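# Drive through a door into an aisle, leave it latched

## Task

Pass through the door so the robot ends up inside the enclosed aisle, with the door closed and its latch engaged by itself (not held shut by the robot), and with the robot still upright and not tilted.

## Robot and tools

ROBOT. A Rainbow Robotics RB-Y1: a wheeled base (two drive wheels, two rear casters) 0.66 m long and 0.58 m wide, with its front edge 0.10 m ahead of the drive axle. On it sits a torso whose lower part (the leg) folds at ankle, knee and hip, then a chest that can lean and turn, two 7-joint arms with parallel grippers, and a pan/tilt head. Cameras: head_camera (896x504), left_wrist_camera and right_wrist_camera (644x364).

FRAMES. Base frame: origin on the floor between the drive wheels, x forward, y left, z up. The chest, left_hand and right_hand positions in results are in this frame; a hand point is the midpoint between its finger pads, fingers along its -z, closing along its x. Printed hand positions can be off, worse at long reach. base_odometry is the base frame at scene start, counted from wheel turns only, so slipping looks like travel; heading is positive left, in -3.142 to 3.142.

execute_actions(actions, cameras). actions holds one action or is empty (empty just reports state and images). An action may contain:
- base: exactly one of {"translate_m": d}, a forward (+) or backward (-) drive of d metres from where the base is, range -3 to 3; or {"rotate_rad": d}, an on-the-spot turn of d radians from the current heading, left/counter-clockwise positive, range -3.2 to 3.2. No sideways motion. Both are relative offsets.
- joints: a dictionary of absolute joint targets by name, in radians (grippers in metres of opening). Ranges: torso_squat_rad 0 to 1.2 (bigger lowers a level chest); torso_shift_rad -0.3 to 0.6 (positive moves hips forward); torso_pitch_rad -0.2 to 1.4 (positive leans forward); torso_yaw_rad -1.5 to 1.5 (positive left); shoulder_pitch -2.356 to 2.356 (negative swings the arm forward/up); left_shoulder_roll 0 to 3.141 and right_shoulder_roll -3.141 to 0 (away from the body lifts it outward); shoulder_yaw -2.094 to 2.094; elbow -2.617 to 0.01 (negative bends); forearm_roll -3.141 to 3.141; wrist_pitch -1.57 to 1.919 (negative tips the hand forward); hand_roll -2.705 to 2.705; grippers 0 to 0.1; head_pan_rad -0.523 to 0.523 (positive left); head_tilt_rad -0.35 to 1.57 (positive down). Yaw and roll signs are the same on both arms. Done tolerance is ±0.02 rad, ±0.004 m for grippers. The torso also obeys combined limits: squat+shift <= 1.52; squat-shift+pitch <= 1.57; shift+0.5 pitch-0.4 squat <= 0.7; shift+0.3 pitch-0.5 squat <= 0.39; breaking one leaves it off_target.
- speeds: caps for this action only, translate_m 0.05 to 0.4 m/s, rotate_rad 0.1 to 1.509 rad/s (defaults are the tops). A base move that would need over 8.667 s is refused.
- min_time_s: 0.1 to 8, lower bound on arm/head motion time.
All parts start together. Unnamed joints or base may still push toward earlier targets. Any bad key or value refuses the whole call. cameras: list of names, null/omitted or ["all"] for all, [] for none. Top speeds: arms 1 rad/s (wrist joints 1.5), head 1.5, squat/pitch 0.3, shift 0.15, torso yaw 0.6, grippers 0.1 m/s. No action exceeds 15 s.

wait(seconds 0 to 10): lets the scene run without new commands; returns state and images. zoom_image(camera, region [x0,y0,x1,y1] pixels, at most 504x504): closer look at the latest image. read_manual(section): licence texts only. finished_scene(scene 1 or 2): ends the scene irreversibly and reports success; the goal must already hold on its own.

RESULTS. base_status and joint_status: done, off_target (resting off target, maybe still pushing), contact_stop, time_out, limit_stop_at_<name>, limit_stop_at_own_body (self-collision guard fired before contact), stopped_with_arm (torso halted because an arm hit), not_followed (arm targets withheld by the collision check; see the cause line). A stop in one torso joint or one arm joint halts that whole group and drops its targets. on_its_own lists uncommanded parts; "held at" is the target held. A stop ends the rest of that reply's calls. Motor temperatures print per arm; MOTOR HOT from 65 °C, OVER-TEMPERATURE FAULT at 80 °C brakes the arm. TORQUE FAULT (contact torque at load limit, e.g. elbow 32.4 N m, wrist 22.5) freezes the robot 10 s.

CAUTIONS. The base does not stop on collision; wheels may spin and keep pushing. A bent leg can stick out past the front and, hitting furniture, may shove the robot backward unseen by odometry. After a contact stop, back off arms first, then torso, each in its own action. Never let the arms strike or press each other. Keep heavy loads close to avoid tipping forward; tilting or falling fails the task. Avoid slamming the door or pushing hard; the door must end latched without the robot holding it.

Each tool is called as name([rows], argument=value, ...), one row to a line, values as JSON.

## Session

execute_actions(actions=[])

Scene clock: 0.00 s.
Motor temperatures (°C, as the motors report them): left_arm=[33 34 31 35 39 38 33] | right_arm=[37 30 30 35 33 34 37]
base_odometry: x=+0.000 y=+0.000 heading=+0.000 (m, m, rad; odometry frame)
base_status: not commanded
joint_positions: torso_squat_rad=+0.350 torso_shift_rad=+0.000 torso_pitch_rad=+0.000 torso_yaw_rad=-0.001 left_shoulder_pitch_rad=+0.018 left_shoulder_roll_rad=+0.036 left_shoulder_yaw_rad=+0.009 left_elbow_rad=-0.279 left_forearm_roll_rad=-0.031 left_wrist_pitch_rad=-0.047 left_hand_roll_rad=+0.037 left_gripper_m=+0.100 right_shoulder_pitch_rad=-0.018 right_shoulder_roll_rad=-0.012 right_shoulder_yaw_rad=+0.034 right_elbow_rad=-0.245 right_forearm_roll_rad=+0.056 right_wrist_pitch_rad=+0.017 right_hand_roll_rad=+0.033 right_gripper_m=+0.100 head_pan_rad=+0.000 head_tilt_rad=+0.401
joint_status: not commanded
chest: x=-0.2283 y=+0.0004 z=+1.2475 quat_wxyz=(+1.000, +0.000, +0.000, +0.000) (m; base frame)
left_hand: x=-0.0950 y=+0.2488 z=+0.5766 quat_wxyz=(+0.988, +0.018, -0.154, +0.007) (m; base frame)
right_hand: x=-0.1004 y=-0.2252 z=+0.5734 quat_wxyz=(+0.990, -0.010, -0.122, +0.064) (m; base frame)
pictures: head_camera, left_wrist_camera, right_wrist_camera
Images, in order (width x height): head_camera 896x504, left_wrist_camera 644x364, right_wrist_camera 644x364.

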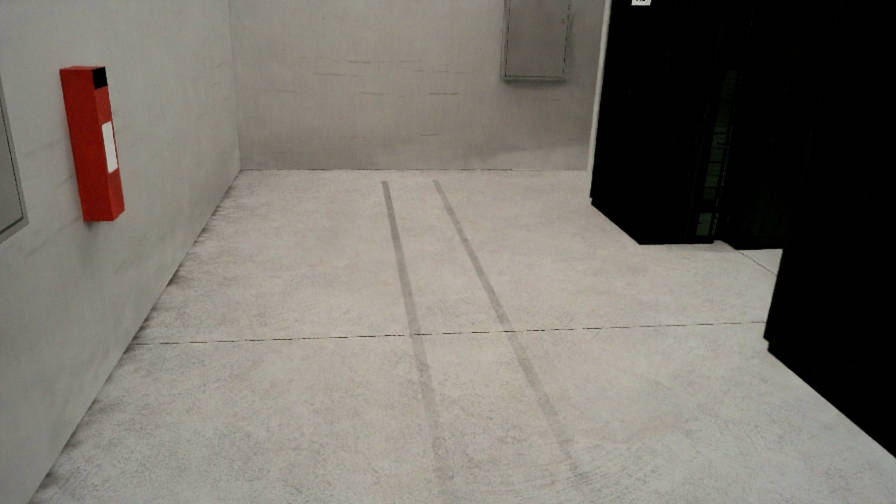

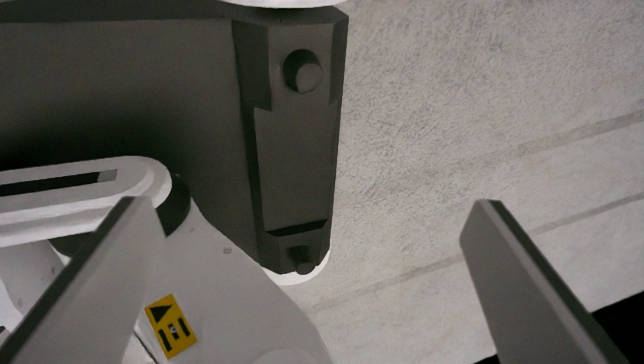

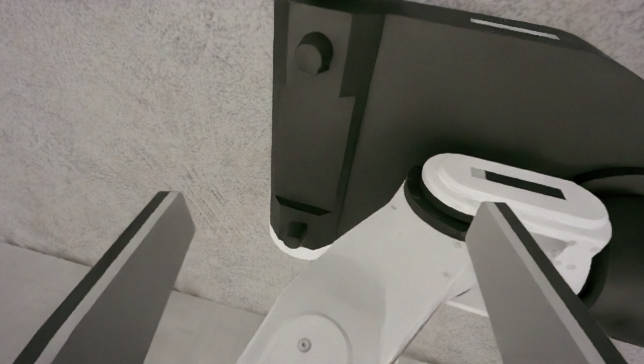

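execute_actions([
  {"base":{"translate_m":3.0}},
], cameras=[])

execute_actions([
  {"base":{"rotate_rad":-1.5}},
], cameras=["head_camera"])

Scene clock: 10.13 s.
Motor temperatures (°C, as the motors report them): left_arm=[33 34 31 35 39 38 33] | right_arm=[37 30 30 35 33 34 37]
base_odometry: x=+3.000 y=+0.002 heading=+0.001 (m, m, rad; odometry frame)
base_status: done
joint_positions: torso_squat_rad=+0.350 torso_shift_rad=+0.000 torso_pitch_rad=+0.000 torso_yaw_rad=-0.001 left_shoulder_pitch_rad=+0.018 left_shoulder_roll_rad=+0.036 left_shoulder_yaw_rad=+0.009 left_elbow_rad=-0.279 left_forearm_roll_rad=-0.031 left_wrist_pitch_rad=-0.047 left_hand_roll_rad=+0.037 left_gripper_m=+0.100 right_shoulder_pitch_rad=-0.018 right_shoulder_roll_rad=-0.012 right_shoulder_yaw_rad=+0.034 right_elbow_rad=-0.245 right_forearm_roll_rad=+0.056 right_wrist_pitch_rad=+0.017 right_hand_roll_rad=+0.033 right_gripper_m=+0.100 head_pan_rad=+0.000 head_tilt_rad=+0.401
joint_status: not commanded
chest: x=-0.2282 y=+0.0004 z=+1.2475 quat_wxyz=(+1.000, +0.000, +0.000, +0.000) (m; base frame)
left_hand: x=-0.0950 y=+0.2488 z=+0.5766 quat_wxyz=(+0.988, +0.018, -0.154, +0.007) (m; base frame)
right_hand: x=-0.1003 y=-0.2252 z=+0.5734 quat_wxyz=(+0.990, -0.010, -0.122, +0.064) (m; base frame)
pictures: none
No camera images: the call's "cameras" was empty. Leave "cameras" out to get every camera's image.

Scene clock: 14.17 s.
Motor temperatures (°C, as the motors report them): left_arm=[33 34 31 35 39 38 33] | right_arm=[37 30 30 35 33 34 37]
base_odometry: x=+3.000 y=+0.002 heading=-1.498 (m, m, rad; odometry frame)
base_status: done
joint_positions: torso_squat_rad=+0.350 torso_shift_rad=+0.000 torso_pitch_rad=+0.000 torso_yaw_rad=-0.001 left_shoulder_pitch_rad=+0.018 left_shoulder_roll_rad=+0.036 left_shoulder_yaw_rad=+0.009 left_elbow_rad=-0.279 left_forearm_roll_rad=-0.031 left_wrist_pitch_rad=-0.047 left_hand_roll_rad=+0.037 left_gripper_m=+0.100 right_shoulder_pitch_rad=-0.018 right_shoulder_roll_rad=-0.012 right_shoulder_yaw_rad=+0.034 right_elbow_rad=-0.245 right_forearm_roll_rad=+0.056 right_wrist_pitch_rad=+0.017 right_hand_roll_rad=+0.033 right_gripper_m=+0.100 head_pan_rad=+0.000 head_tilt_rad=+0.401
joint_status: not commanded
chest: x=-0.2283 y=+0.0004 z=+1.2475 quat_wxyz=(+1.000, +0.000, +0.000, +0.000) (m; base frame)
left_hand: x=-0.0950 y=+0.2488 z=+0.5766 quat_wxyz=(+0.988, +0.017, -0.154, +0.007) (m; base frame)
right_hand: x=-0.1003 y=-0.2252 z=+0.5734 quat_wxyz=(+0.990, -0.010, -0.122, +0.064) (m; base frame)
pictures: head_camera
camera_calibration (this result's frames):
head_camera: T_world_to_cam=[[-0.025159, -0.999179, 0.0317693, -0.0526591], [-0.35057, -0.0209429, -0.936302, 1.33697], [0.936198, -0.0346939, -0.349755, 0.643427], [0, 0, 0, 1]] pos_world=[-0.134998, -0.00229279, 1.47852]
Images, in order (width x height): head_camera 896x504.

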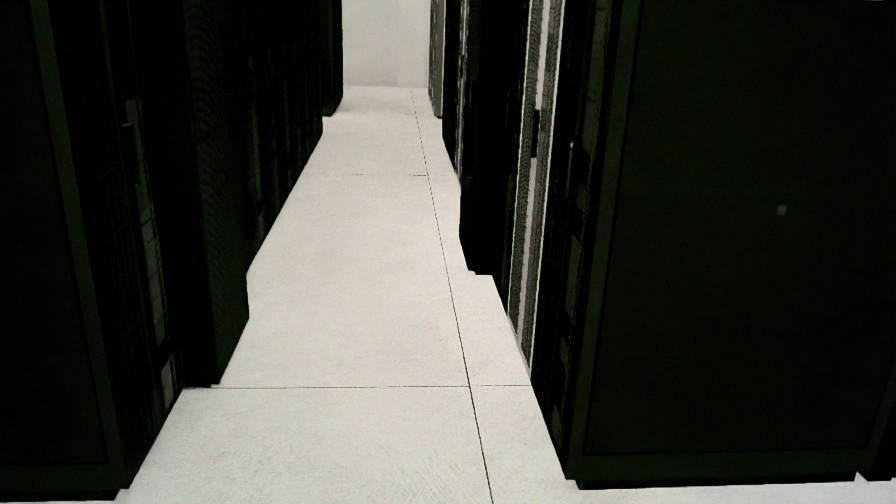

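Open aisle. Look elsewhere.

execute_actions([
  {"base":{"rotate_rad":-1.0},"joints":{"head_tilt_rad":0.25}},
], cameras=["head_camera"])

Scene clock: 18.53 s.
Motor temperatures (°C, as the motors report them): left_arm=[33 34 31 35 39 38 33] | right_arm=[37 30 30 35 33 34 37]
base_odometry: x=+3.000 y=+0.002 heading=-2.498 (m, m, rad; odometry frame)
base_status: done
joint_positions: torso_squat_rad=+0.350 torso_shift_rad=+0.000 torso_pitch_rad=+0.000 torso_yaw_rad=-0.001 left_shoulder_pitch_rad=+0.018 left_shoulder_roll_rad=+0.036 left_shoulder_yaw_rad=+0.009 left_elbow_rad=-0.279 left_forearm_roll_rad=-0.031 left_wrist_pitch_rad=-0.047 left_hand_roll_rad=+0.037 left_gripper_m=+0.100 right_shoulder_pitch_rad=-0.018 right_shoulder_roll_rad=-0.012 right_shoulder_yaw_rad=+0.034 right_elbow_rad=-0.245 right_forearm_roll_rad=+0.056 right_wrist_pitch_rad=+0.017 right_hand_roll_rad=+0.033 right_gripper_m=+0.100 head_pan_rad=+0.000 head_tilt_rad=+0.250
joint_status: all done
chest: x=-0.2283 y=+0.0004 z=+1.2475 quat_wxyz=(+1.000, +0.000, +0.000, +0.000) (m; base frame)
left_hand: x=-0.0950 y=+0.2488 z=+0.5766 quat_wxyz=(+0.988, +0.017, -0.154, +0.007) (m; base frame)
right_hand: x=-0.1003 y=-0.2252 z=+0.5734 quat_wxyz=(+0.990, -0.010, -0.122, +0.064) (m; base frame)
pictures: head_camera
camera_calibration (this result's frames):
head_camera: T_world_to_cam=[[-0.0295232, -0.999177, 0.0278267, -0.0478449], [-0.205932, -0.0211615, -0.978337, 1.42767], [0.978121, -0.034614, -0.205138, 0.442726], [0, 0, 0, 1]] pos_world=[-0.140449, -0.00226926, 1.4889]
Images, in order (width x height): head_camera 896x504.

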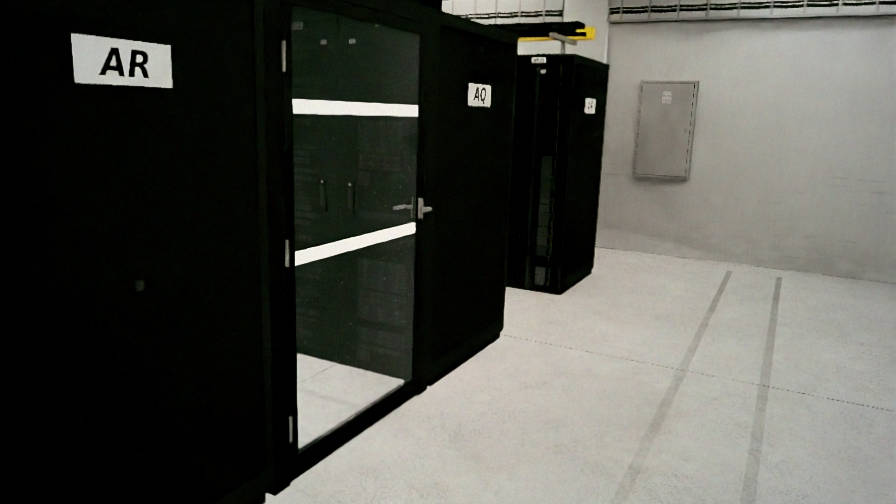

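execute_actions([
  {"base":{"rotate_rad":-0.2}},
], cameras=[])

execute_actions([
  {"base":{"translate_m":2.65}},
], cameras=[])

execute_actions([
  {"base":{"rotate_rad":1.24},"joints":{"head_tilt_rad":0.7}},
], cameras=["head_camera"])

Scene clock: 22.93 s.
Motor temperatures (°C, as the motors report them): left_arm=[33 34 31 35 39 38 33] | right_arm=[37 30 30 35 33 34 37]
base_odometry: x=+3.000 y=+0.002 heading=-2.698 (m, m, rad; odometry frame)
base_status: done
joint_positions: torso_squat_rad=+0.350 torso_shift_rad=+0.000 torso_pitch_rad=+0.000 torso_yaw_rad=-0.001 left_shoulder_pitch_rad=+0.018 left_shoulder_roll_rad=+0.036 left_shoulder_yaw_rad=+0.009 left_elbow_rad=-0.279 left_forearm_roll_rad=-0.031 left_wrist_pitch_rad=-0.047 left_hand_roll_rad=+0.037 left_gripper_m=+0.100 right_shoulder_pitch_rad=-0.018 right_shoulder_roll_rad=-0.012 right_shoulder_yaw_rad=+0.034 right_elbow_rad=-0.245 right_forearm_roll_rad=+0.056 right_wrist_pitch_rad=+0.017 right_hand_roll_rad=+0.033 right_gripper_m=+0.100 head_pan_rad=+0.000 head_tilt_rad=+0.250
joint_status: not commanded
chest: x=-0.2283 y=+0.0004 z=+1.2475 quat_wxyz=(+1.000, +0.000, +0.000, +0.000) (m; base frame)
left_hand: x=-0.0950 y=+0.2488 z=+0.5765 quat_wxyz=(+0.988, +0.017, -0.154, +0.007) (m; base frame)
right_hand: x=-0.1003 y=-0.2252 z=+0.5734 quat_wxyz=(+0.990, -0.010, -0.122, +0.064) (m; base frame)
pictures: none
No camera images: the call's "cameras" was empty. Leave "cameras" out to get every camera's image.

Scene clock: 31.00 s.
Motor temperatures (°C, as the motors report them): left_arm=[33 34 31 35 39 38 33] | right_arm=[37 30 30 35 33 34 37]
base_odometry: x=+0.607 y=-1.135 heading=-2.698 (m, m, rad; odometry frame)
base_status: done
joint_positions: torso_squat_rad=+0.350 torso_shift_rad=+0.000 torso_pitch_rad=+0.000 torso_yaw_rad=-0.001 left_shoulder_pitch_rad=+0.018 left_shoulder_roll_rad=+0.036 left_shoulder_yaw_rad=+0.009 left_elbow_rad=-0.279 left_forearm_roll_rad=-0.031 left_wrist_pitch_rad=-0.047 left_hand_roll_rad=+0.037 left_gripper_m=+0.100 right_shoulder_pitch_rad=-0.018 right_shoulder_roll_rad=-0.012 right_shoulder_yaw_rad=+0.034 right_elbow_rad=-0.245 right_forearm_roll_rad=+0.056 right_wrist_pitch_rad=+0.017 right_hand_roll_rad=+0.033 right_gripper_m=+0.100 head_pan_rad=+0.000 head_tilt_rad=+0.250
joint_status: not commanded
chest: x=-0.2282 y=+0.0004 z=+1.2475 quat_wxyz=(+1.000, +0.000, +0.000, +0.000) (m; base frame)
left_hand: x=-0.0949 y=+0.2488 z=+0.5766 quat_wxyz=(+0.988, +0.017, -0.154, +0.007) (m; base frame)
right_hand: x=-0.1003 y=-0.2252 z=+0.5734 quat_wxyz=(+0.990, -0.010, -0.122, +0.064) (m; base frame)
pictures: none
No camera images: the call's "cameras" was empty. Leave "cameras" out to get every camera's image.

Scene clock: 34.60 s.
Motor temperatures (°C, as the motors report them): left_arm=[33 34 31 35 39 38 33] | right_arm=[37 30 30 35 33 34 37]
base_odometry: x=+0.607 y=-1.135 heading=-1.459 (m, m, rad; odometry frame)
base_status: done
joint_positions: torso_squat_rad=+0.350 torso_shift_rad=+0.000 torso_pitch_rad=+0.000 torso_yaw_rad=-0.001 left_shoulder_pitch_rad=+0.018 left_shoulder_roll_rad=+0.036 left_shoulder_yaw_rad=+0.009 left_elbow_rad=-0.279 left_forearm_roll_rad=-0.031 left_wrist_pitch_rad=-0.047 left_hand_roll_rad=+0.037 left_gripper_m=+0.100 right_shoulder_pitch_rad=-0.018 right_shoulder_roll_rad=-0.012 right_shoulder_yaw_rad=+0.034 right_elbow_rad=-0.245 right_forearm_roll_rad=+0.056 right_wrist_pitch_rad=+0.017 right_hand_roll_rad=+0.033 right_gripper_m=+0.100 head_pan_rad=+0.000 head_tilt_rad=+0.700
joint_status: all done
chest: x=-0.2283 y=+0.0004 z=+1.2475 quat_wxyz=(+1.000, +0.000, +0.000, +0.000) (m; base frame)
left_hand: x=-0.0950 y=+0.2488 z=+0.5766 quat_wxyz=(+0.988, +0.017, -0.154, +0.007) (m; base frame)
right_hand: x=-0.1003 y=-0.2252 z=+0.5734 quat_wxyz=(+0.990, -0.010, -0.122, +0.064) (m; base frame)
pictures: head_camera
camera_calibration (this result's frames):
head_camera: T_world_to_cam=[[-0.0149966, -0.999185, 0.0374711, -0.0588286], [-0.610988, -0.0205076, -0.791374, 1.07345], [0.791498, -0.0347623, -0.610183, 0.990544], [0, 0, 0, 1]] pos_world=[-0.129033, -0.00233319, 1.45611]
Images, in order (width x height): head_camera 896x504.

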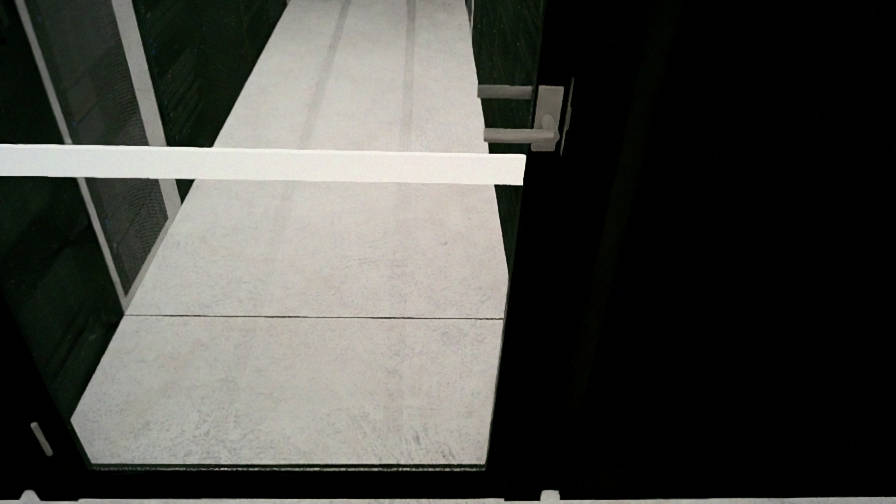

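execute_actions([
  {"base":{"translate_m":0.2},"joints":{"torso_yaw_rad":-0.45,"head_pan_rad":0.3,"torso_squat_rad":0.2,"left_shoulder_pitch_rad":-0.9,"left_elbow_rad":-1.2,"left_wrist_pitch_rad":1.5,"left_hand_roll_rad":0.4,"left_gripper_m":0.06}},
])

Scene clock: 41.23 s.
Motor temperatures (°C, as the motors report them): left_arm=[33 34 31 35 39 38 33] | right_arm=[37 30 30 35 33 34 37]
base_odometry: x=+0.629 y=-1.334 heading=-1.458 (m, m, rad; odometry frame)
base_status: done
joint_positions: torso_squat_rad=+0.200 torso_shift_rad=+0.000 torso_pitch_rad=+0.000 torso_yaw_rad=-0.450 left_shoulder_pitch_rad=-0.900 left_shoulder_roll_rad=+0.037 left_shoulder_yaw_rad=+0.009 left_elbow_rad=-1.200 left_forearm_roll_rad=-0.031 left_wrist_pitch_rad=+1.500 left_hand_roll_rad=+0.400 left_gripper_m=+0.060 right_shoulder_pitch_rad=-0.018 right_shoulder_roll_rad=-0.012 right_shoulder_yaw_rad=+0.034 right_elbow_rad=-0.245 right_forearm_roll_rad=+0.056 right_wrist_pitch_rad=+0.017 right_hand_roll_rad=+0.033 right_gripper_m=+0.100 head_pan_rad=+0.300 head_tilt_rad=+0.700
joint_status: all done
chest: x=-0.2282 y=+0.0004 z=+1.2760 quat_wxyz=(+0.975, +0.000, +0.000, -0.223) (m; base frame)
left_hand: x=+0.3489 y=-0.1409 z=+1.0894 quat_wxyz=(+0.948, -0.068, -0.271, -0.154) (m; base frame)
right_hand: x=-0.2107 y=-0.2583 z=+0.6018 quat_wxyz=(+0.980, -0.037, -0.117, -0.158) (m; base frame)
pictures: head_camera, left_wrist_camera, right_wrist_camera
camera_calibration (this result's frames):
head_camera: T_world_to_cam=[[-0.163056, -0.985907, 0.0374192, -0.10013], [-0.60727, 0.0703989, -0.79137, 1.09604], [0.777583, -0.151762, -0.610191, 1.0053], [0, 0, 0, 1]] pos_world=[-0.132438, -0.0233133, 1.48455]
left_wrist_camera: T_world_to_cam=[[0.809571, -0.225789, 0.541862, -0.903958], [-0.554977, -0.595202, 0.58115, -0.492426], [0.1913, -0.771203, -0.607166, 0.57375], [0, 0, 0, 1]] pos_world=[0.348775, -0.0547183, 1.12435]
right_wrist_camera: T_world_to_cam=[[-0.916858, 0.291726, -0.27252, 0.0442043], [0.074687, 0.795936, 0.600756, -0.114806], [0.392164, 0.530454, -0.751549, 0.754821], [0, 0, 0, 1]] pos_world=[-0.24691, -0.321916, 0.648302]
Images, in order (width x height): head_camera 896x504, left_wrist_camera 644x364, right_wrist_camera 644x364.

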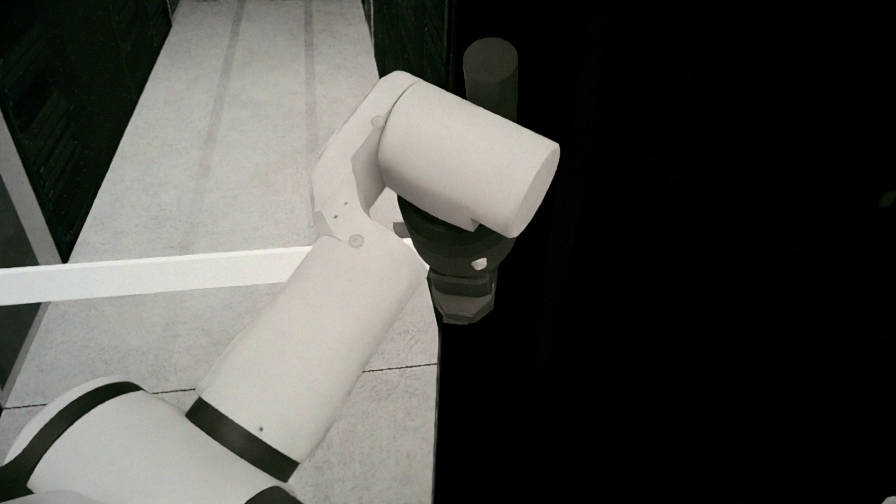

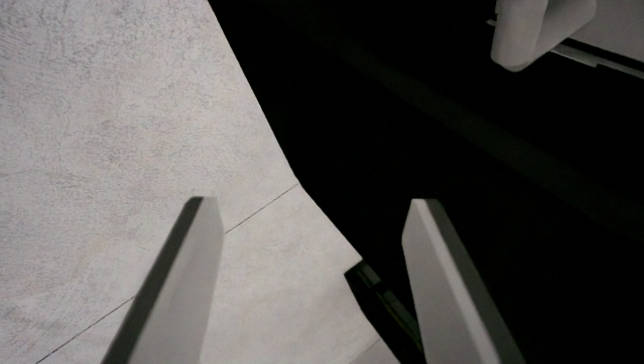

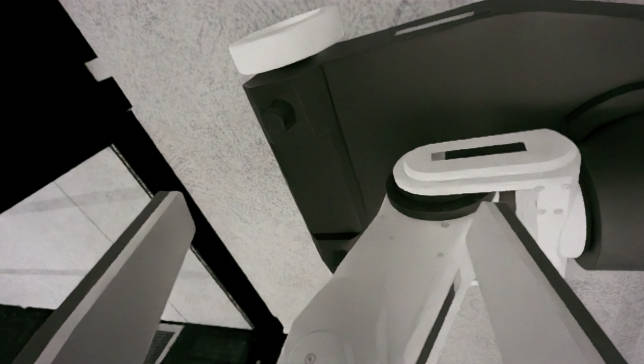

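execute_actions([
  {"base":{"translate_m":0.14},"joints":{"torso_yaw_rad":-0.41,"left_hand_roll_rad":0.6}},
], cameras=["left_wrist_camera"])

execute_actions([
  {"joints":{"torso_squat_rad":0.5}},
], cameras=["left_wrist_camera"])

Scene clock: 44.47 s.
Motor temperatures (°C, as the motors report them): left_arm=[33 34 31 35 39 38 33] | right_arm=[37 30 30 35 33 34 37]
base_odometry: x=+0.645 y=-1.473 heading=-1.457 (m, m, rad; odometry frame)
base_status: done
joint_positions: torso_squat_rad=+0.200 torso_shift_rad=+0.000 torso_pitch_rad=+0.000 torso_yaw_rad=-0.410 left_shoulder_pitch_rad=-0.900 left_shoulder_roll_rad=+0.036 left_shoulder_yaw_rad=+0.009 left_elbow_rad=-1.200 left_forearm_roll_rad=-0.031 left_wrist_pitch_rad=+1.500 left_hand_roll_rad=+0.600 left_gripper_m=+0.060 right_shoulder_pitch_rad=-0.018 right_shoulder_roll_rad=-0.012 right_shoulder_yaw_rad=+0.034 right_elbow_rad=-0.245 right_forearm_roll_rad=+0.056 right_wrist_pitch_rad=+0.017 right_hand_roll_rad=+0.033 right_gripper_m=+0.100 head_pan_rad=+0.300 head_tilt_rad=+0.700
joint_status: all done
chest: x=-0.2282 y=+0.0004 z=+1.2760 quat_wxyz=(+0.979, +0.000, +0.000, -0.204) (m; base frame)
left_hand: x=+0.3540 y=-0.1177 z=+1.0892 quat_wxyz=(+0.959, -0.089, -0.264, -0.040) (m; base frame)
right_hand: x=-0.2004 y=-0.2574 z=+0.6019 quat_wxyz=(+0.983, -0.035, -0.117, -0.139) (m; base frame)
pictures: left_wrist_camera
camera_calibration (this result's frames):
left_wrist_camera: T_world_to_cam=[[0.85484, 0.00170075, 0.518889, -0.866992], [-0.400582, -0.633462, 0.662012, -0.622915], [0.329822, -0.773772, -0.540828, 0.46901], [0, 0, 0, 1]] pos_world=[0.336921, -0.0302123, 1.1159]
Images, in order (width x height): left_wrist_camera 644x364.

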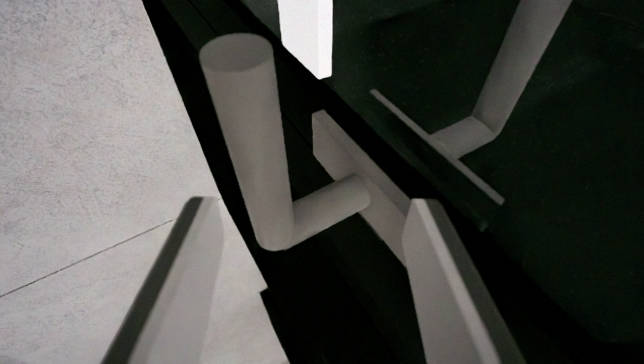

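Scene clock: 46.27 s.
Motor temperatures (°C, as the motors report them): left_arm=[33 34 31 35 39 38 33] | right_arm=[37 30 30 35 33 34 37]
base_odometry: x=+0.645 y=-1.473 heading=-1.457 (m, m, rad; odometry frame)
base_status: not commanded
joint_positions: torso_squat_rad=+0.500 torso_shift_rad=+0.000 torso_pitch_rad=-0.001 torso_yaw_rad=-0.410 left_shoulder_pitch_rad=-0.900 left_shoulder_roll_rad=+0.036 left_shoulder_yaw_rad=+0.009 left_elbow_rad=-1.200 left_forearm_roll_rad=-0.031 left_wrist_pitch_rad=+1.500 left_hand_roll_rad=+0.600 left_gripper_m=+0.060 right_shoulder_pitch_rad=-0.018 right_shoulder_roll_rad=-0.012 right_shoulder_yaw_rad=+0.034 right_elbow_rad=-0.245 right_forearm_roll_rad=+0.056 right_wrist_pitch_rad=+0.017 right_hand_roll_rad=+0.033 right_gripper_m=+0.100 head_pan_rad=+0.300 head_tilt_rad=+0.700
joint_status: all done
chest: x=-0.2283 y=+0.0004 z=+1.2042 quat_wxyz=(+0.979, +0.000, +0.000, -0.204) (m; base frame)
left_hand: x=+0.3539 y=-0.1177 z=+1.0176 quat_wxyz=(+0.959, -0.089, -0.264, -0.040) (m; base frame)
right_hand: x=-0.2003 y=-0.2574 z=+0.5301 quat_wxyz=(+0.983, -0.035, -0.118, -0.139) (m; base frame)
pictures: left_wrist_camera
camera_calibration (this result's frames):
left_wrist_camera: T_world_to_cam=[[0.85472, 0.00170366, 0.519086, -0.829937], [-0.400725, -0.63348, 0.661908, -0.575387], [0.329959, -0.773757, -0.540766, 0.430194], [0, 0, 0, 1]] pos_world=[0.336846, -0.0302168, 1.0443]
Images, in order (width x height): left_wrist_camera 644x364.

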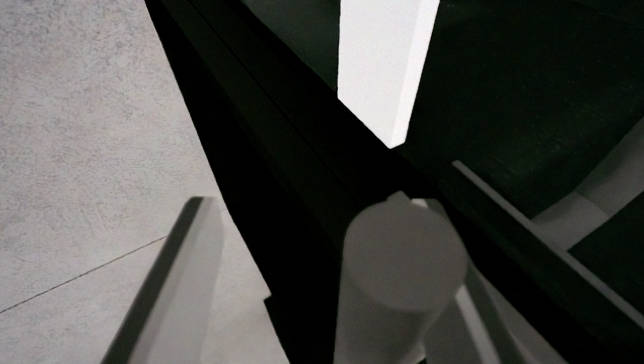

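execute_actions([
  {"joints":{"torso_squat_rad":0.66,"torso_yaw_rad":-0.39}},
], cameras=["left_wrist_camera"])

execute_actions([
  {"base":{"translate_m":-0.15},"speeds":{"translate_m":0.08}},
])

Scene clock: 51.33 s.
Motor temperatures (°C, as the motors report them): left_arm=[33 34 31 35 39 38 33] | right_arm=[37 30 30 35 33 34 37]
base_odometry: x=+0.645 y=-1.473 heading=-1.457 (m, m, rad; odometry frame)
base_status: not commanded
joint_positions: torso_squat_rad=+0.660 torso_shift_rad=+0.000 torso_pitch_rad=-0.001 torso_yaw_rad=-0.390 left_shoulder_pitch_rad=-0.903 left_shoulder_roll_rad=+0.038 left_shoulder_yaw_rad=+0.009 left_elbow_rad=-1.202 left_forearm_roll_rad=-0.031 left_wrist_pitch_rad=+1.499 left_hand_roll_rad=+0.600 left_gripper_m=+0.061 right_shoulder_pitch_rad=-0.018 right_shoulder_roll_rad=-0.012 right_shoulder_yaw_rad=+0.034 right_elbow_rad=-0.245 right_forearm_roll_rad=+0.056 right_wrist_pitch_rad=+0.017 right_hand_roll_rad=+0.033 right_gripper_m=+0.100 head_pan_rad=+0.300 head_tilt_rad=+0.700
joint_status: all done
chest: x=-0.2286 y=+0.0004 z=+1.1429 quat_wxyz=(+0.981, +0.000, -0.001, -0.194) (m; base frame)
left_hand: x=+0.3570 y=-0.1064 z=+0.9590 quat_wxyz=(+0.959, -0.087, -0.268, -0.030) (m; base frame)
right_hand: x=-0.1950 y=-0.2568 z=+0.4688 quat_wxyz=(+0.984, -0.034, -0.118, -0.129) (m; base frame)
pictures: left_wrist_camera
camera_calibration (this result's frames):
left_wrist_camera: T_world_to_cam=[[0.851574, 0.0195396, 0.52387, -0.803723], [-0.391806, -0.640205, 0.660777, -0.530975], [0.348295, -0.767956, -0.537526, 0.397151], [0, 0, 0, 1]] pos_world=[0.338065, -0.0192338, 0.985381]
Images, in order (width x height): left_wrist_camera 644x364.

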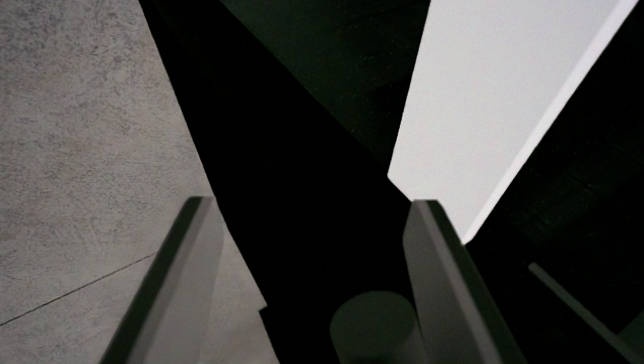

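Scene clock: 53.73 s.
Motor temperatures (°C, as the motors report them): left_arm=[33 34 31 35 40 38 33] | right_arm=[37 30 30 35 33 34 37]
base_odometry: x=+0.628 y=-1.324 heading=-1.458 (m, m, rad; odometry frame)
base_status: done
joint_positions: torso_squat_rad=+0.660 torso_shift_rad=+0.000 torso_pitch_rad=+0.000 torso_yaw_rad=-0.390 left_shoulder_pitch_rad=-0.900 left_shoulder_roll_rad=+0.041 left_shoulder_yaw_rad=+0.010 left_elbow_rad=-1.200 left_forearm_roll_rad=-0.033 left_wrist_pitch_rad=+1.499 left_hand_roll_rad=+0.600 left_gripper_m=+0.061 right_shoulder_pitch_rad=-0.018 right_shoulder_roll_rad=-0.012 right_shoulder_yaw_rad=+0.034 right_elbow_rad=-0.245 right_forearm_roll_rad=+0.056 right_wrist_pitch_rad=+0.017 right_hand_roll_rad=+0.033 right_gripper_m=+0.100 head_pan_rad=+0.300 head_tilt_rad=+0.700
joint_status: not commanded
chest: x=-0.2282 y=+0.0006 z=+1.1429 quat_wxyz=(+0.981, -0.001, +0.000, -0.194) (m; base frame)
left_hand: x=+0.3583 y=-0.1033 z=+0.9573 quat_wxyz=(+0.959, -0.086, -0.267, -0.028) (m; base frame)
right_hand: x=-0.1951 y=-0.2568 z=+0.4689 quat_wxyz=(+0.984, -0.034, -0.118, -0.129) (m; base frame)
pictures: head_camera, left_wrist_camera, right_wrist_camera
camera_calibration (this result's frames):
head_camera: T_world_to_cam=[[-0.103161, -0.993951, 0.0376669, -0.0816126], [-0.610331, 0.0333526, -0.791444, 0.990154], [0.785401, -0.104635, -0.61008, 0.92577], [0, 0, 0, 1]] pos_world=[-0.131199, -0.017275, 1.35152]
left_wrist_camera: T_world_to_cam=[[0.852605, 0.0226284, 0.522065, -0.802338], [-0.386968, -0.644052, 0.659888, -0.528617], [0.35117, -0.764647, -0.540366, 0.400181], [0, 0, 0, 1]] pos_world=[0.338988, -0.0163041, 0.983945]
right_wrist_camera: T_world_to_cam=[[-0.932808, 0.235746, -0.272568, 0.0043578], [0.0264716, 0.799128, 0.600578, -0.0457981], [0.3594, 0.553009, -0.751673, 0.647402], [0, 0, 0, 1]] pos_world=[-0.227399, -0.322448, 0.515328]
Images, in order (width x height): head_camera 896x504, left_wrist_camera 644x364, right_wrist_camera 644x364.

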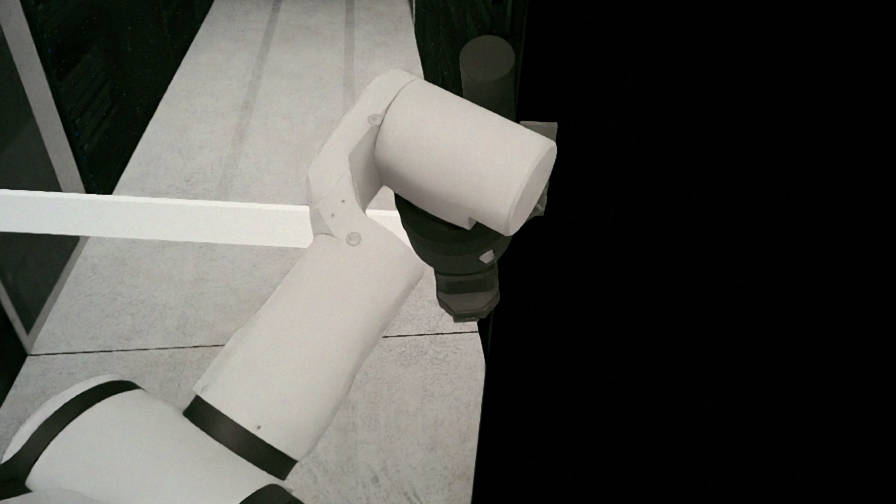

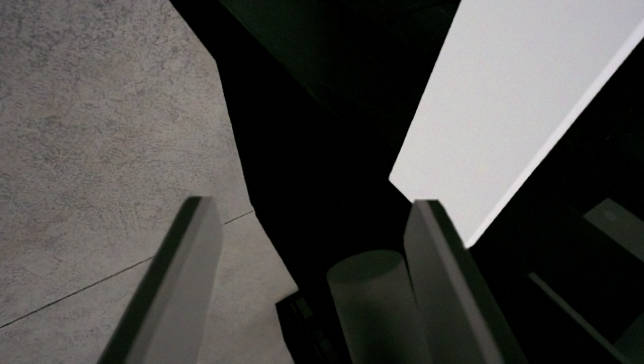

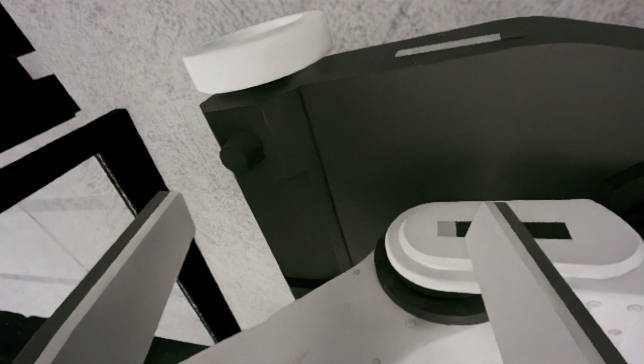

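execute_actions([
  {"base":{"translate_m":-0.22},"speeds":{"translate_m":0.15},"min_time_s":2,"joints":{"torso_squat_rad":0.57,"torso_yaw_rad":-0.29,"left_hand_roll_rad":0.1}},
], cameras=["left_wrist_camera"])

execute_actions([
  {"base":{"translate_m":-0.12},"min_time_s":1.5,"joints":{"torso_yaw_rad":-0.16,"left_hand_roll_rad":-0.2}},
], cameras=["left_wrist_camera"])

execute_actions([
  {"base":{"translate_m":-0.1},"min_time_s":1.5,"joints":{"torso_yaw_rad":-0.01,"left_hand_roll_rad":-0.5}},
])

Scene clock: 59.03 s.
Motor temperatures (°C, as the motors report them): left_arm=[33 34 31 35 40 38 33] | right_arm=[37 30 30 35 33 34 37]
base_odometry: x=+0.603 y=-1.105 heading=-1.456 (m, m, rad; odometry frame)
base_status: done
joint_positions: torso_squat_rad=+0.570 torso_shift_rad=+0.000 torso_pitch_rad=-0.001 torso_yaw_rad=-0.290 left_shoulder_pitch_rad=-0.905 left_shoulder_roll_rad=+0.041 left_shoulder_yaw_rad=+0.011 left_elbow_rad=-1.203 left_forearm_roll_rad=-0.033 left_wrist_pitch_rad=+1.498 left_hand_roll_rad=+0.100 left_gripper_m=+0.062 right_shoulder_pitch_rad=-0.018 right_shoulder_roll_rad=-0.012 right_shoulder_yaw_rad=+0.034 right_elbow_rad=-0.245 right_forearm_roll_rad=+0.056 right_wrist_pitch_rad=+0.017 right_hand_roll_rad=+0.033 right_gripper_m=+0.100 head_pan_rad=+0.300 head_tilt_rad=+0.700
joint_status: all done
chest: x=-0.2285 y=+0.0006 z=+1.1792 quat_wxyz=(+0.990, -0.001, -0.001, -0.144) (m; base frame)
left_hand: x=+0.3667 y=-0.0455 z=+0.9974 quat_wxyz=(+0.934, -0.004, -0.285, -0.218) (m; base frame)
right_hand: x=-0.1696 y=-0.2522 z=+0.5052 quat_wxyz=(+0.989, -0.028, -0.119, -0.079) (m; base frame)
pictures: left_wrist_camera
camera_calibration (this result's frames):
left_wrist_camera: T_world_to_cam=[[0.748604, -0.377479, 0.54507, -0.834733], [-0.641558, -0.619876, 0.451838, -0.212691], [0.167316, -0.687941, -0.706217, 0.699462], [0, 0, 0, 1]] pos_world=[0.3714, 0.0342525, 1.04506]
Images, in order (width x height): left_wrist_camera 644x364.

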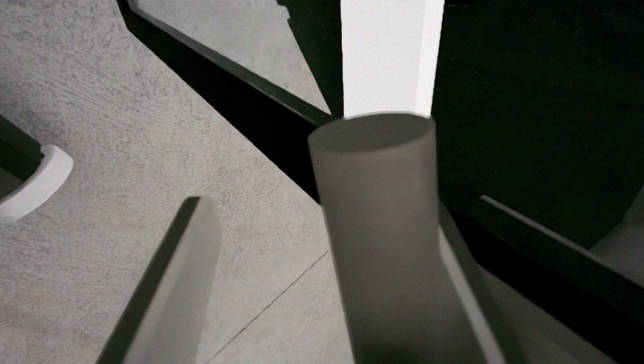

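Scene clock: 60.83 s.
Motor temperatures (°C, as the motors report them): left_arm=[33 34 31 35 40 38 33] | right_arm=[37 30 30 35 33 34 37]
base_odometry: x=+0.589 y=-0.986 heading=-1.455 (m, m, rad; odometry frame)
base_status: done
joint_positions: torso_squat_rad=+0.570 torso_shift_rad=+0.000 torso_pitch_rad=-0.001 torso_yaw_rad=-0.160 left_shoulder_pitch_rad=-0.906 left_shoulder_roll_rad=+0.042 left_shoulder_yaw_rad=+0.011 left_elbow_rad=-1.203 left_forearm_roll_rad=-0.033 left_wrist_pitch_rad=+1.498 left_hand_roll_rad=-0.199 left_gripper_m=+0.061 right_shoulder_pitch_rad=-0.018 right_shoulder_roll_rad=-0.012 right_shoulder_yaw_rad=+0.034 right_elbow_rad=-0.245 right_forearm_roll_rad=+0.056 right_wrist_pitch_rad=+0.017 right_hand_roll_rad=+0.033 right_gripper_m=+0.100 head_pan_rad=+0.300 head_tilt_rad=+0.700
joint_status: all done
chest: x=-0.2285 y=+0.0006 z=+1.1793 quat_wxyz=(+0.997, -0.001, -0.001, -0.080) (m; base frame)
left_hand: x=+0.3681 y=+0.0324 z=+0.9979 quat_wxyz=(+0.912, +0.057, -0.279, -0.296) (m; base frame)
right_hand: x=-0.1374 y=-0.2425 z=+0.5053 quat_wxyz=(+0.992, -0.020, -0.121, -0.015) (m; base frame)
pictures: left_wrist_camera
camera_calibration (this result's frames):
left_wrist_camera: T_world_to_cam=[[0.676832, -0.547511, 0.492067, -0.721865], [-0.72742, -0.600005, 0.332947, -0.0141346], [0.11295, -0.583288, -0.804374, 0.867672], [0, 0, 0, 1]] pos_world=[0.380296, 0.102393, 1.05784]
Images, in order (width x height): left_wrist_camera 644x364.

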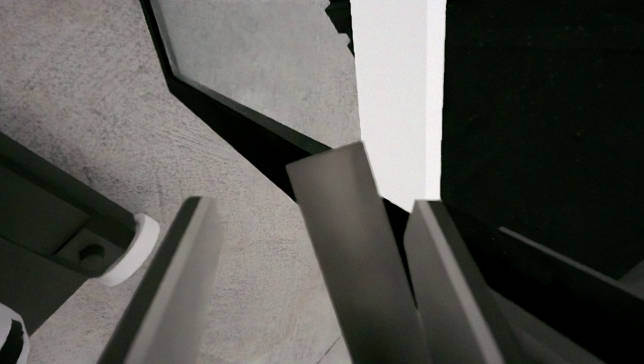

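Scene clock: 62.63 s.
Motor temperatures (°C, as the motors report them): left_arm=[33 34 31 35 40 38 33] | right_arm=[37 30 30 35 33 34 37]
base_odometry: x=+0.578 y=-0.887 heading=-1.454 (m, m, rad; odometry frame)
base_status: done
joint_positions: torso_squat_rad=+0.570 torso_shift_rad=+0.000 torso_pitch_rad=-0.001 torso_yaw_rad=-0.010 left_shoulder_pitch_rad=-0.907 left_shoulder_roll_rad=+0.043 left_shoulder_yaw_rad=+0.012 left_elbow_rad=-1.204 left_forearm_roll_rad=-0.033 left_wrist_pitch_rad=+1.497 left_hand_roll_rad=-0.499 left_gripper_m=+0.061 right_shoulder_pitch_rad=-0.018 right_shoulder_roll_rad=-0.012 right_shoulder_yaw_rad=+0.034 right_elbow_rad=-0.245 right_forearm_roll_rad=+0.056 right_wrist_pitch_rad=+0.017 right_hand_roll_rad=+0.033 right_gripper_m=+0.100 head_pan_rad=+0.300 head_tilt_rad=+0.700
joint_status: all done
chest: x=-0.2284 y=+0.0006 z=+1.1793 quat_wxyz=(+1.000, -0.001, +0.000, -0.005) (m; base frame)
left_hand: x=+0.3576 y=+0.1216 z=+0.9994 quat_wxyz=(+0.887, +0.119, -0.261, -0.363) (m; base frame)
right_hand: x=-0.1021 y=-0.2263 z=+0.5053 quat_wxyz=(+0.991, -0.011, -0.122, +0.059) (m; base frame)
pictures: head_camera, left_wrist_camera, right_wrist_camera
camera_calibration (this result's frames):
head_camera: T_world_to_cam=[[0.272826, -0.961315, 0.0379391, 0.00257769], [-0.579093, -0.195585, -0.791453, 1.02608], [0.768256, 0.193959, -0.610051, 0.943948], [0, 0, 0, 1]] pos_world=[-0.131704, 0.0200757, 1.38785]
left_wrist_camera: T_world_to_cam=[[0.610459, -0.68524, 0.397223, -0.531373], [-0.789033, -0.569846, 0.229572, 0.152914], [0.069044, -0.453566, -0.888544, 1.00616], [0, 0, 0, 1]] pos_world=[0.375566, 0.17938, 1.06999]
right_wrist_camera: T_world_to_cam=[[-0.953695, -0.127091, -0.272606, 0.00957656], [-0.271835, 0.752113, 0.600359, -0.135487], [0.128731, 0.646663, -0.751835, 0.622195], [0, 0, 0, 1]] pos_world=[-0.107793, -0.299232, 0.55174]
Images, in order (width x height): head_camera 896x504, left_wrist_camera 644x364, right_wrist_camera 644x364.

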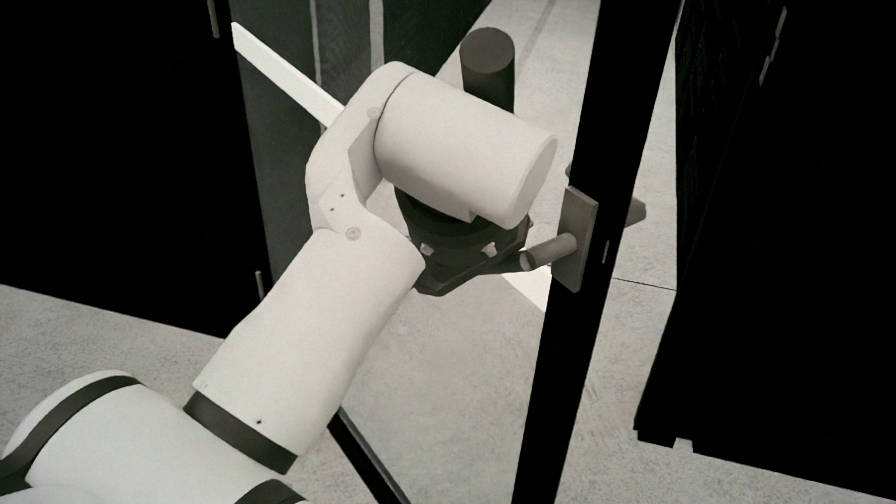

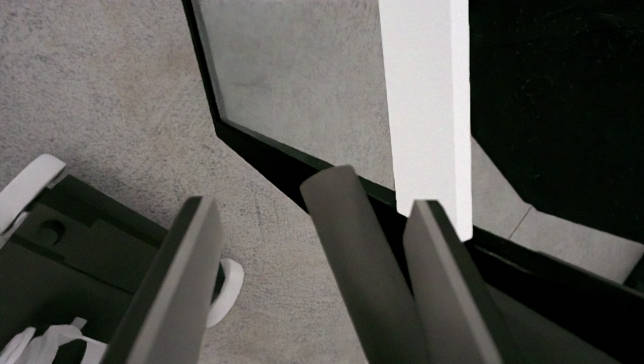

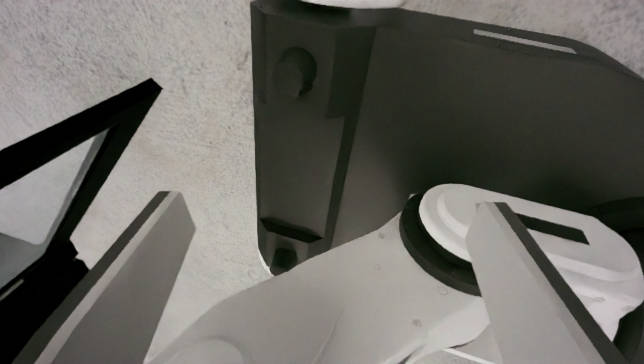

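execute_actions([
  {"joints":{"right_shoulder_pitch_rad":-0.9,"right_elbow_rad":-0.3,"right_wrist_pitch_rad":-0.2,"right_gripper_m":0}},
], cameras=[])

execute_actions([
  {"joints":{"left_elbow_rad":-1.6}},
], cameras=[])

execute_actions([
  {"joints":{"left_elbow_rad":-2.5,"left_shoulder_pitch_rad":0.3,"left_wrist_pitch_rad":-0.5,"left_shoulder_yaw_rad":0.3}},
], cameras=["head_camera"])

execute_actions([
  {"joints":{"torso_yaw_rad":0.5,"head_pan_rad":-0.1}},
], cameras=["head_camera"])

Scene clock: 67.77 s.
Motor temperatures (°C, as the motors report them): left_arm=[33 34 31 35 41 39 33] | right_arm=[37 30 30 35 33 34 37]
base_odometry: x=+0.578 y=-0.887 heading=-1.454 (m, m, rad; odometry frame)
base_status: not commanded
joint_positions: torso_squat_rad=+0.570 torso_shift_rad=+0.000 torso_pitch_rad=-0.001 torso_yaw_rad=-0.010 left_shoulder_pitch_rad=-0.908 left_shoulder_roll_rad=+0.043 left_shoulder_yaw_rad=+0.012 left_elbow_rad=-1.205 left_forearm_roll_rad=-0.033 left_wrist_pitch_rad=+1.497 left_hand_roll_rad=-0.499 left_gripper_m=+0.061 right_shoulder_pitch_rad=-0.901 right_shoulder_roll_rad=-0.012 right_shoulder_yaw_rad=+0.034 right_elbow_rad=-0.300 right_forearm_roll_rad=+0.056 right_wrist_pitch_rad=-0.200 right_hand_roll_rad=+0.033 right_gripper_m=+0.000 head_pan_rad=+0.300 head_tilt_rad=+0.700
joint_status: all done
chest: x=-0.2284 y=+0.0006 z=+1.1793 quat_wxyz=(+1.000, -0.001, -0.001, -0.005) (m; base frame)
left_hand: x=+0.3577 y=+0.1214 z=+0.9999 quat_wxyz=(+0.886, +0.119, -0.262, -0.363) (m; base frame)
right_hand: x=+0.4267 y=-0.0867 z=+0.9111 quat_wxyz=(+0.761, +0.002, -0.619, +0.193) (m; base frame)
pictures: none
No camera images: the call's "cameras" was empty. Leave "cameras" out to get every camera's image.

Scene clock: 68.90 s.
Motor temperatures (°C, as the motors report them): left_arm=[33 34 31 35 41 39 33] | right_arm=[37 30 30 35 33 34 37]
base_odometry: x=+0.578 y=-0.887 heading=-1.454 (m, m, rad; odometry frame)
base_status: not commanded
joint_positions: torso_squat_rad=+0.570 torso_shift_rad=+0.000 torso_pitch_rad=-0.001 torso_yaw_rad=-0.010 left_shoulder_pitch_rad=-0.900 left_shoulder_roll_rad=+0.037 left_shoulder_yaw_rad=+0.009 left_elbow_rad=-1.600 left_forearm_roll_rad=-0.031 left_wrist_pitch_rad=+1.500 left_hand_roll_rad=-0.500 left_gripper_m=+0.060 right_shoulder_pitch_rad=-0.900 right_shoulder_roll_rad=-0.012 right_shoulder_yaw_rad=+0.034 right_elbow_rad=-0.300 right_forearm_roll_rad=+0.056 right_wrist_pitch_rad=-0.200 right_hand_roll_rad=+0.033 right_gripper_m=+0.000 head_pan_rad=+0.300 head_tilt_rad=+0.700
joint_status: all done
chest: x=-0.2283 y=+0.0004 z=+1.1793 quat_wxyz=(+1.000, +0.000, +0.000, -0.005) (m; base frame)
left_hand: x=+0.3625 y=+0.0952 z=+1.1404 quat_wxyz=(+0.817, +0.132, -0.440, -0.349) (m; base frame)
right_hand: x=+0.4266 y=-0.0871 z=+0.9106 quat_wxyz=(+0.761, +0.002, -0.619, +0.193) (m; base frame)
pictures: none
No camera images: the call's "cameras" was empty. Leave "cameras" out to get every camera's image.

Scene clock: 70.87 s.
Motor temperatures (°C, as the motors report them): left_arm=[33 34 31 35 41 39 33] | right_arm=[37 30 30 35 33 34 37]
base_odometry: x=+0.578 y=-0.887 heading=-1.454 (m, m, rad; odometry frame)
base_status: not commanded
joint_positions: torso_squat_rad=+0.570 torso_shift_rad=+0.000 torso_pitch_rad=-0.001 torso_yaw_rad=-0.010 left_shoulder_pitch_rad=+0.300 left_shoulder_roll_rad=+0.037 left_shoulder_yaw_rad=+0.300 left_elbow_rad=-2.500 left_forearm_roll_rad=-0.031 left_wrist_pitch_rad=-0.500 left_hand_roll_rad=-0.500 left_gripper_m=+0.060 right_shoulder_pitch_rad=-0.900 right_shoulder_roll_rad=-0.012 right_shoulder_yaw_rad=+0.034 right_elbow_rad=-0.300 right_forearm_roll_rad=+0.056 right_wrist_pitch_rad=-0.200 right_hand_roll_rad=+0.033 right_gripper_m=+0.000 head_pan_rad=+0.300 head_tilt_rad=+0.700
joint_status: all done
chest: x=-0.2283 y=+0.0004 z=+1.1793 quat_wxyz=(+1.000, +0.000, +0.000, -0.005) (m; base frame)
left_hand: x=+0.0290 y=+0.3060 z=+1.3314 quat_wxyz=(+0.191, +0.435, -0.876, -0.085) (m; base frame)
right_hand: x=+0.4266 y=-0.0872 z=+0.9105 quat_wxyz=(+0.761, +0.002, -0.619, +0.193) (m; base frame)
pictures: head_camera
camera_calibration (this result's frames):
head_camera: T_world_to_cam=[[0.272521, -0.961414, 0.0376113, 0.00267443], [-0.579413, -0.195197, -0.791314, 1.02583], [0.768123, 0.193857, -0.610252, 0.944159], [0, 0, 0, 1]] pos_world=[-0.131581, 0.019777, 1.38783]
Images, in order (width x height): head_camera 896x504.

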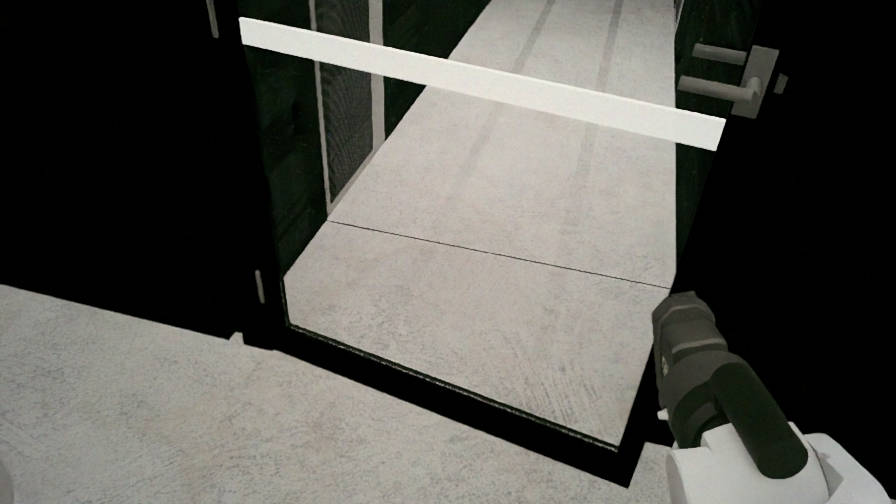

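Scene clock: 72.53 s.
Motor temperatures (°C, as the motors report them): left_arm=[33 34 31 35 40 39 33] | right_arm=[37 30 30 36 33 34 37]
base_odometry: x=+0.578 y=-0.887 heading=-1.454 (m, m, rad; odometry frame)
base_status: not commanded
joint_positions: torso_squat_rad=+0.570 torso_shift_rad=+0.000 torso_pitch_rad=-0.001 torso_yaw_rad=+0.500 left_shoulder_pitch_rad=+0.300 left_shoulder_roll_rad=+0.037 left_shoulder_yaw_rad=+0.300 left_elbow_rad=-2.500 left_forearm_roll_rad=-0.031 left_wrist_pitch_rad=-0.500 left_hand_roll_rad=-0.500 left_gripper_m=+0.060 right_shoulder_pitch_rad=-0.900 right_shoulder_roll_rad=-0.012 right_shoulder_yaw_rad=+0.034 right_elbow_rad=-0.300 right_forearm_roll_rad=+0.056 right_wrist_pitch_rad=-0.200 right_hand_roll_rad=+0.033 right_gripper_m=+0.000 head_pan_rad=-0.100 head_tilt_rad=+0.700
joint_status: all done
chest: x=-0.2283 y=+0.0004 z=+1.1793 quat_wxyz=(+0.969, -0.001, +0.000, +0.247) (m; base frame)
left_hand: x=-0.1529 y=+0.3929 z=+1.3311 quat_wxyz=(+0.207, +0.641, -0.738, -0.034) (m; base frame)
right_hand: x=+0.3859 y=+0.2436 z=+0.9102 quat_wxyz=(+0.688, +0.158, -0.598, +0.379) (m; base frame)
pictures: head_camera
camera_calibration (this result's frames):
head_camera: T_world_to_cam=[[0.376452, -0.925671, 0.0376435, 0.0350554], [-0.554553, -0.257702, -0.79124, 1.03215], [0.742129, 0.276988, -0.610346, 0.9379], [0, 0, 0, 1]] pos_world=[-0.136856, 0.0386506, 1.38781]
Images, in order (width x height): head_camera 896x504.

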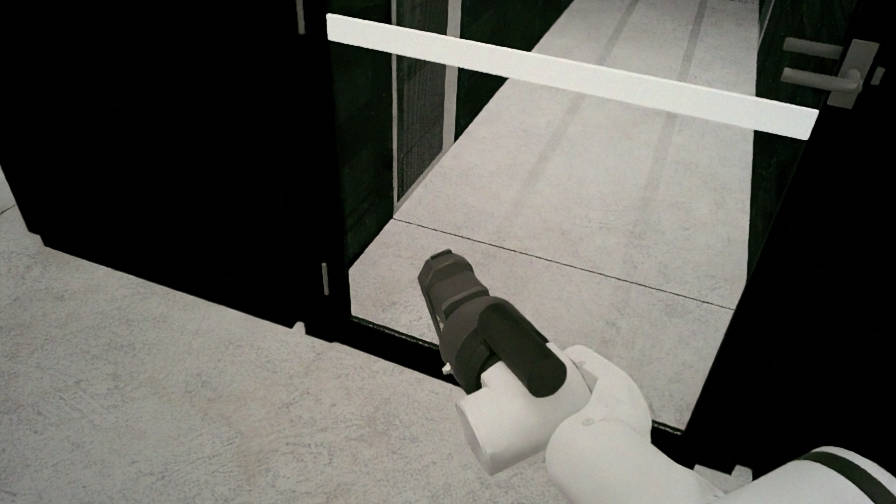

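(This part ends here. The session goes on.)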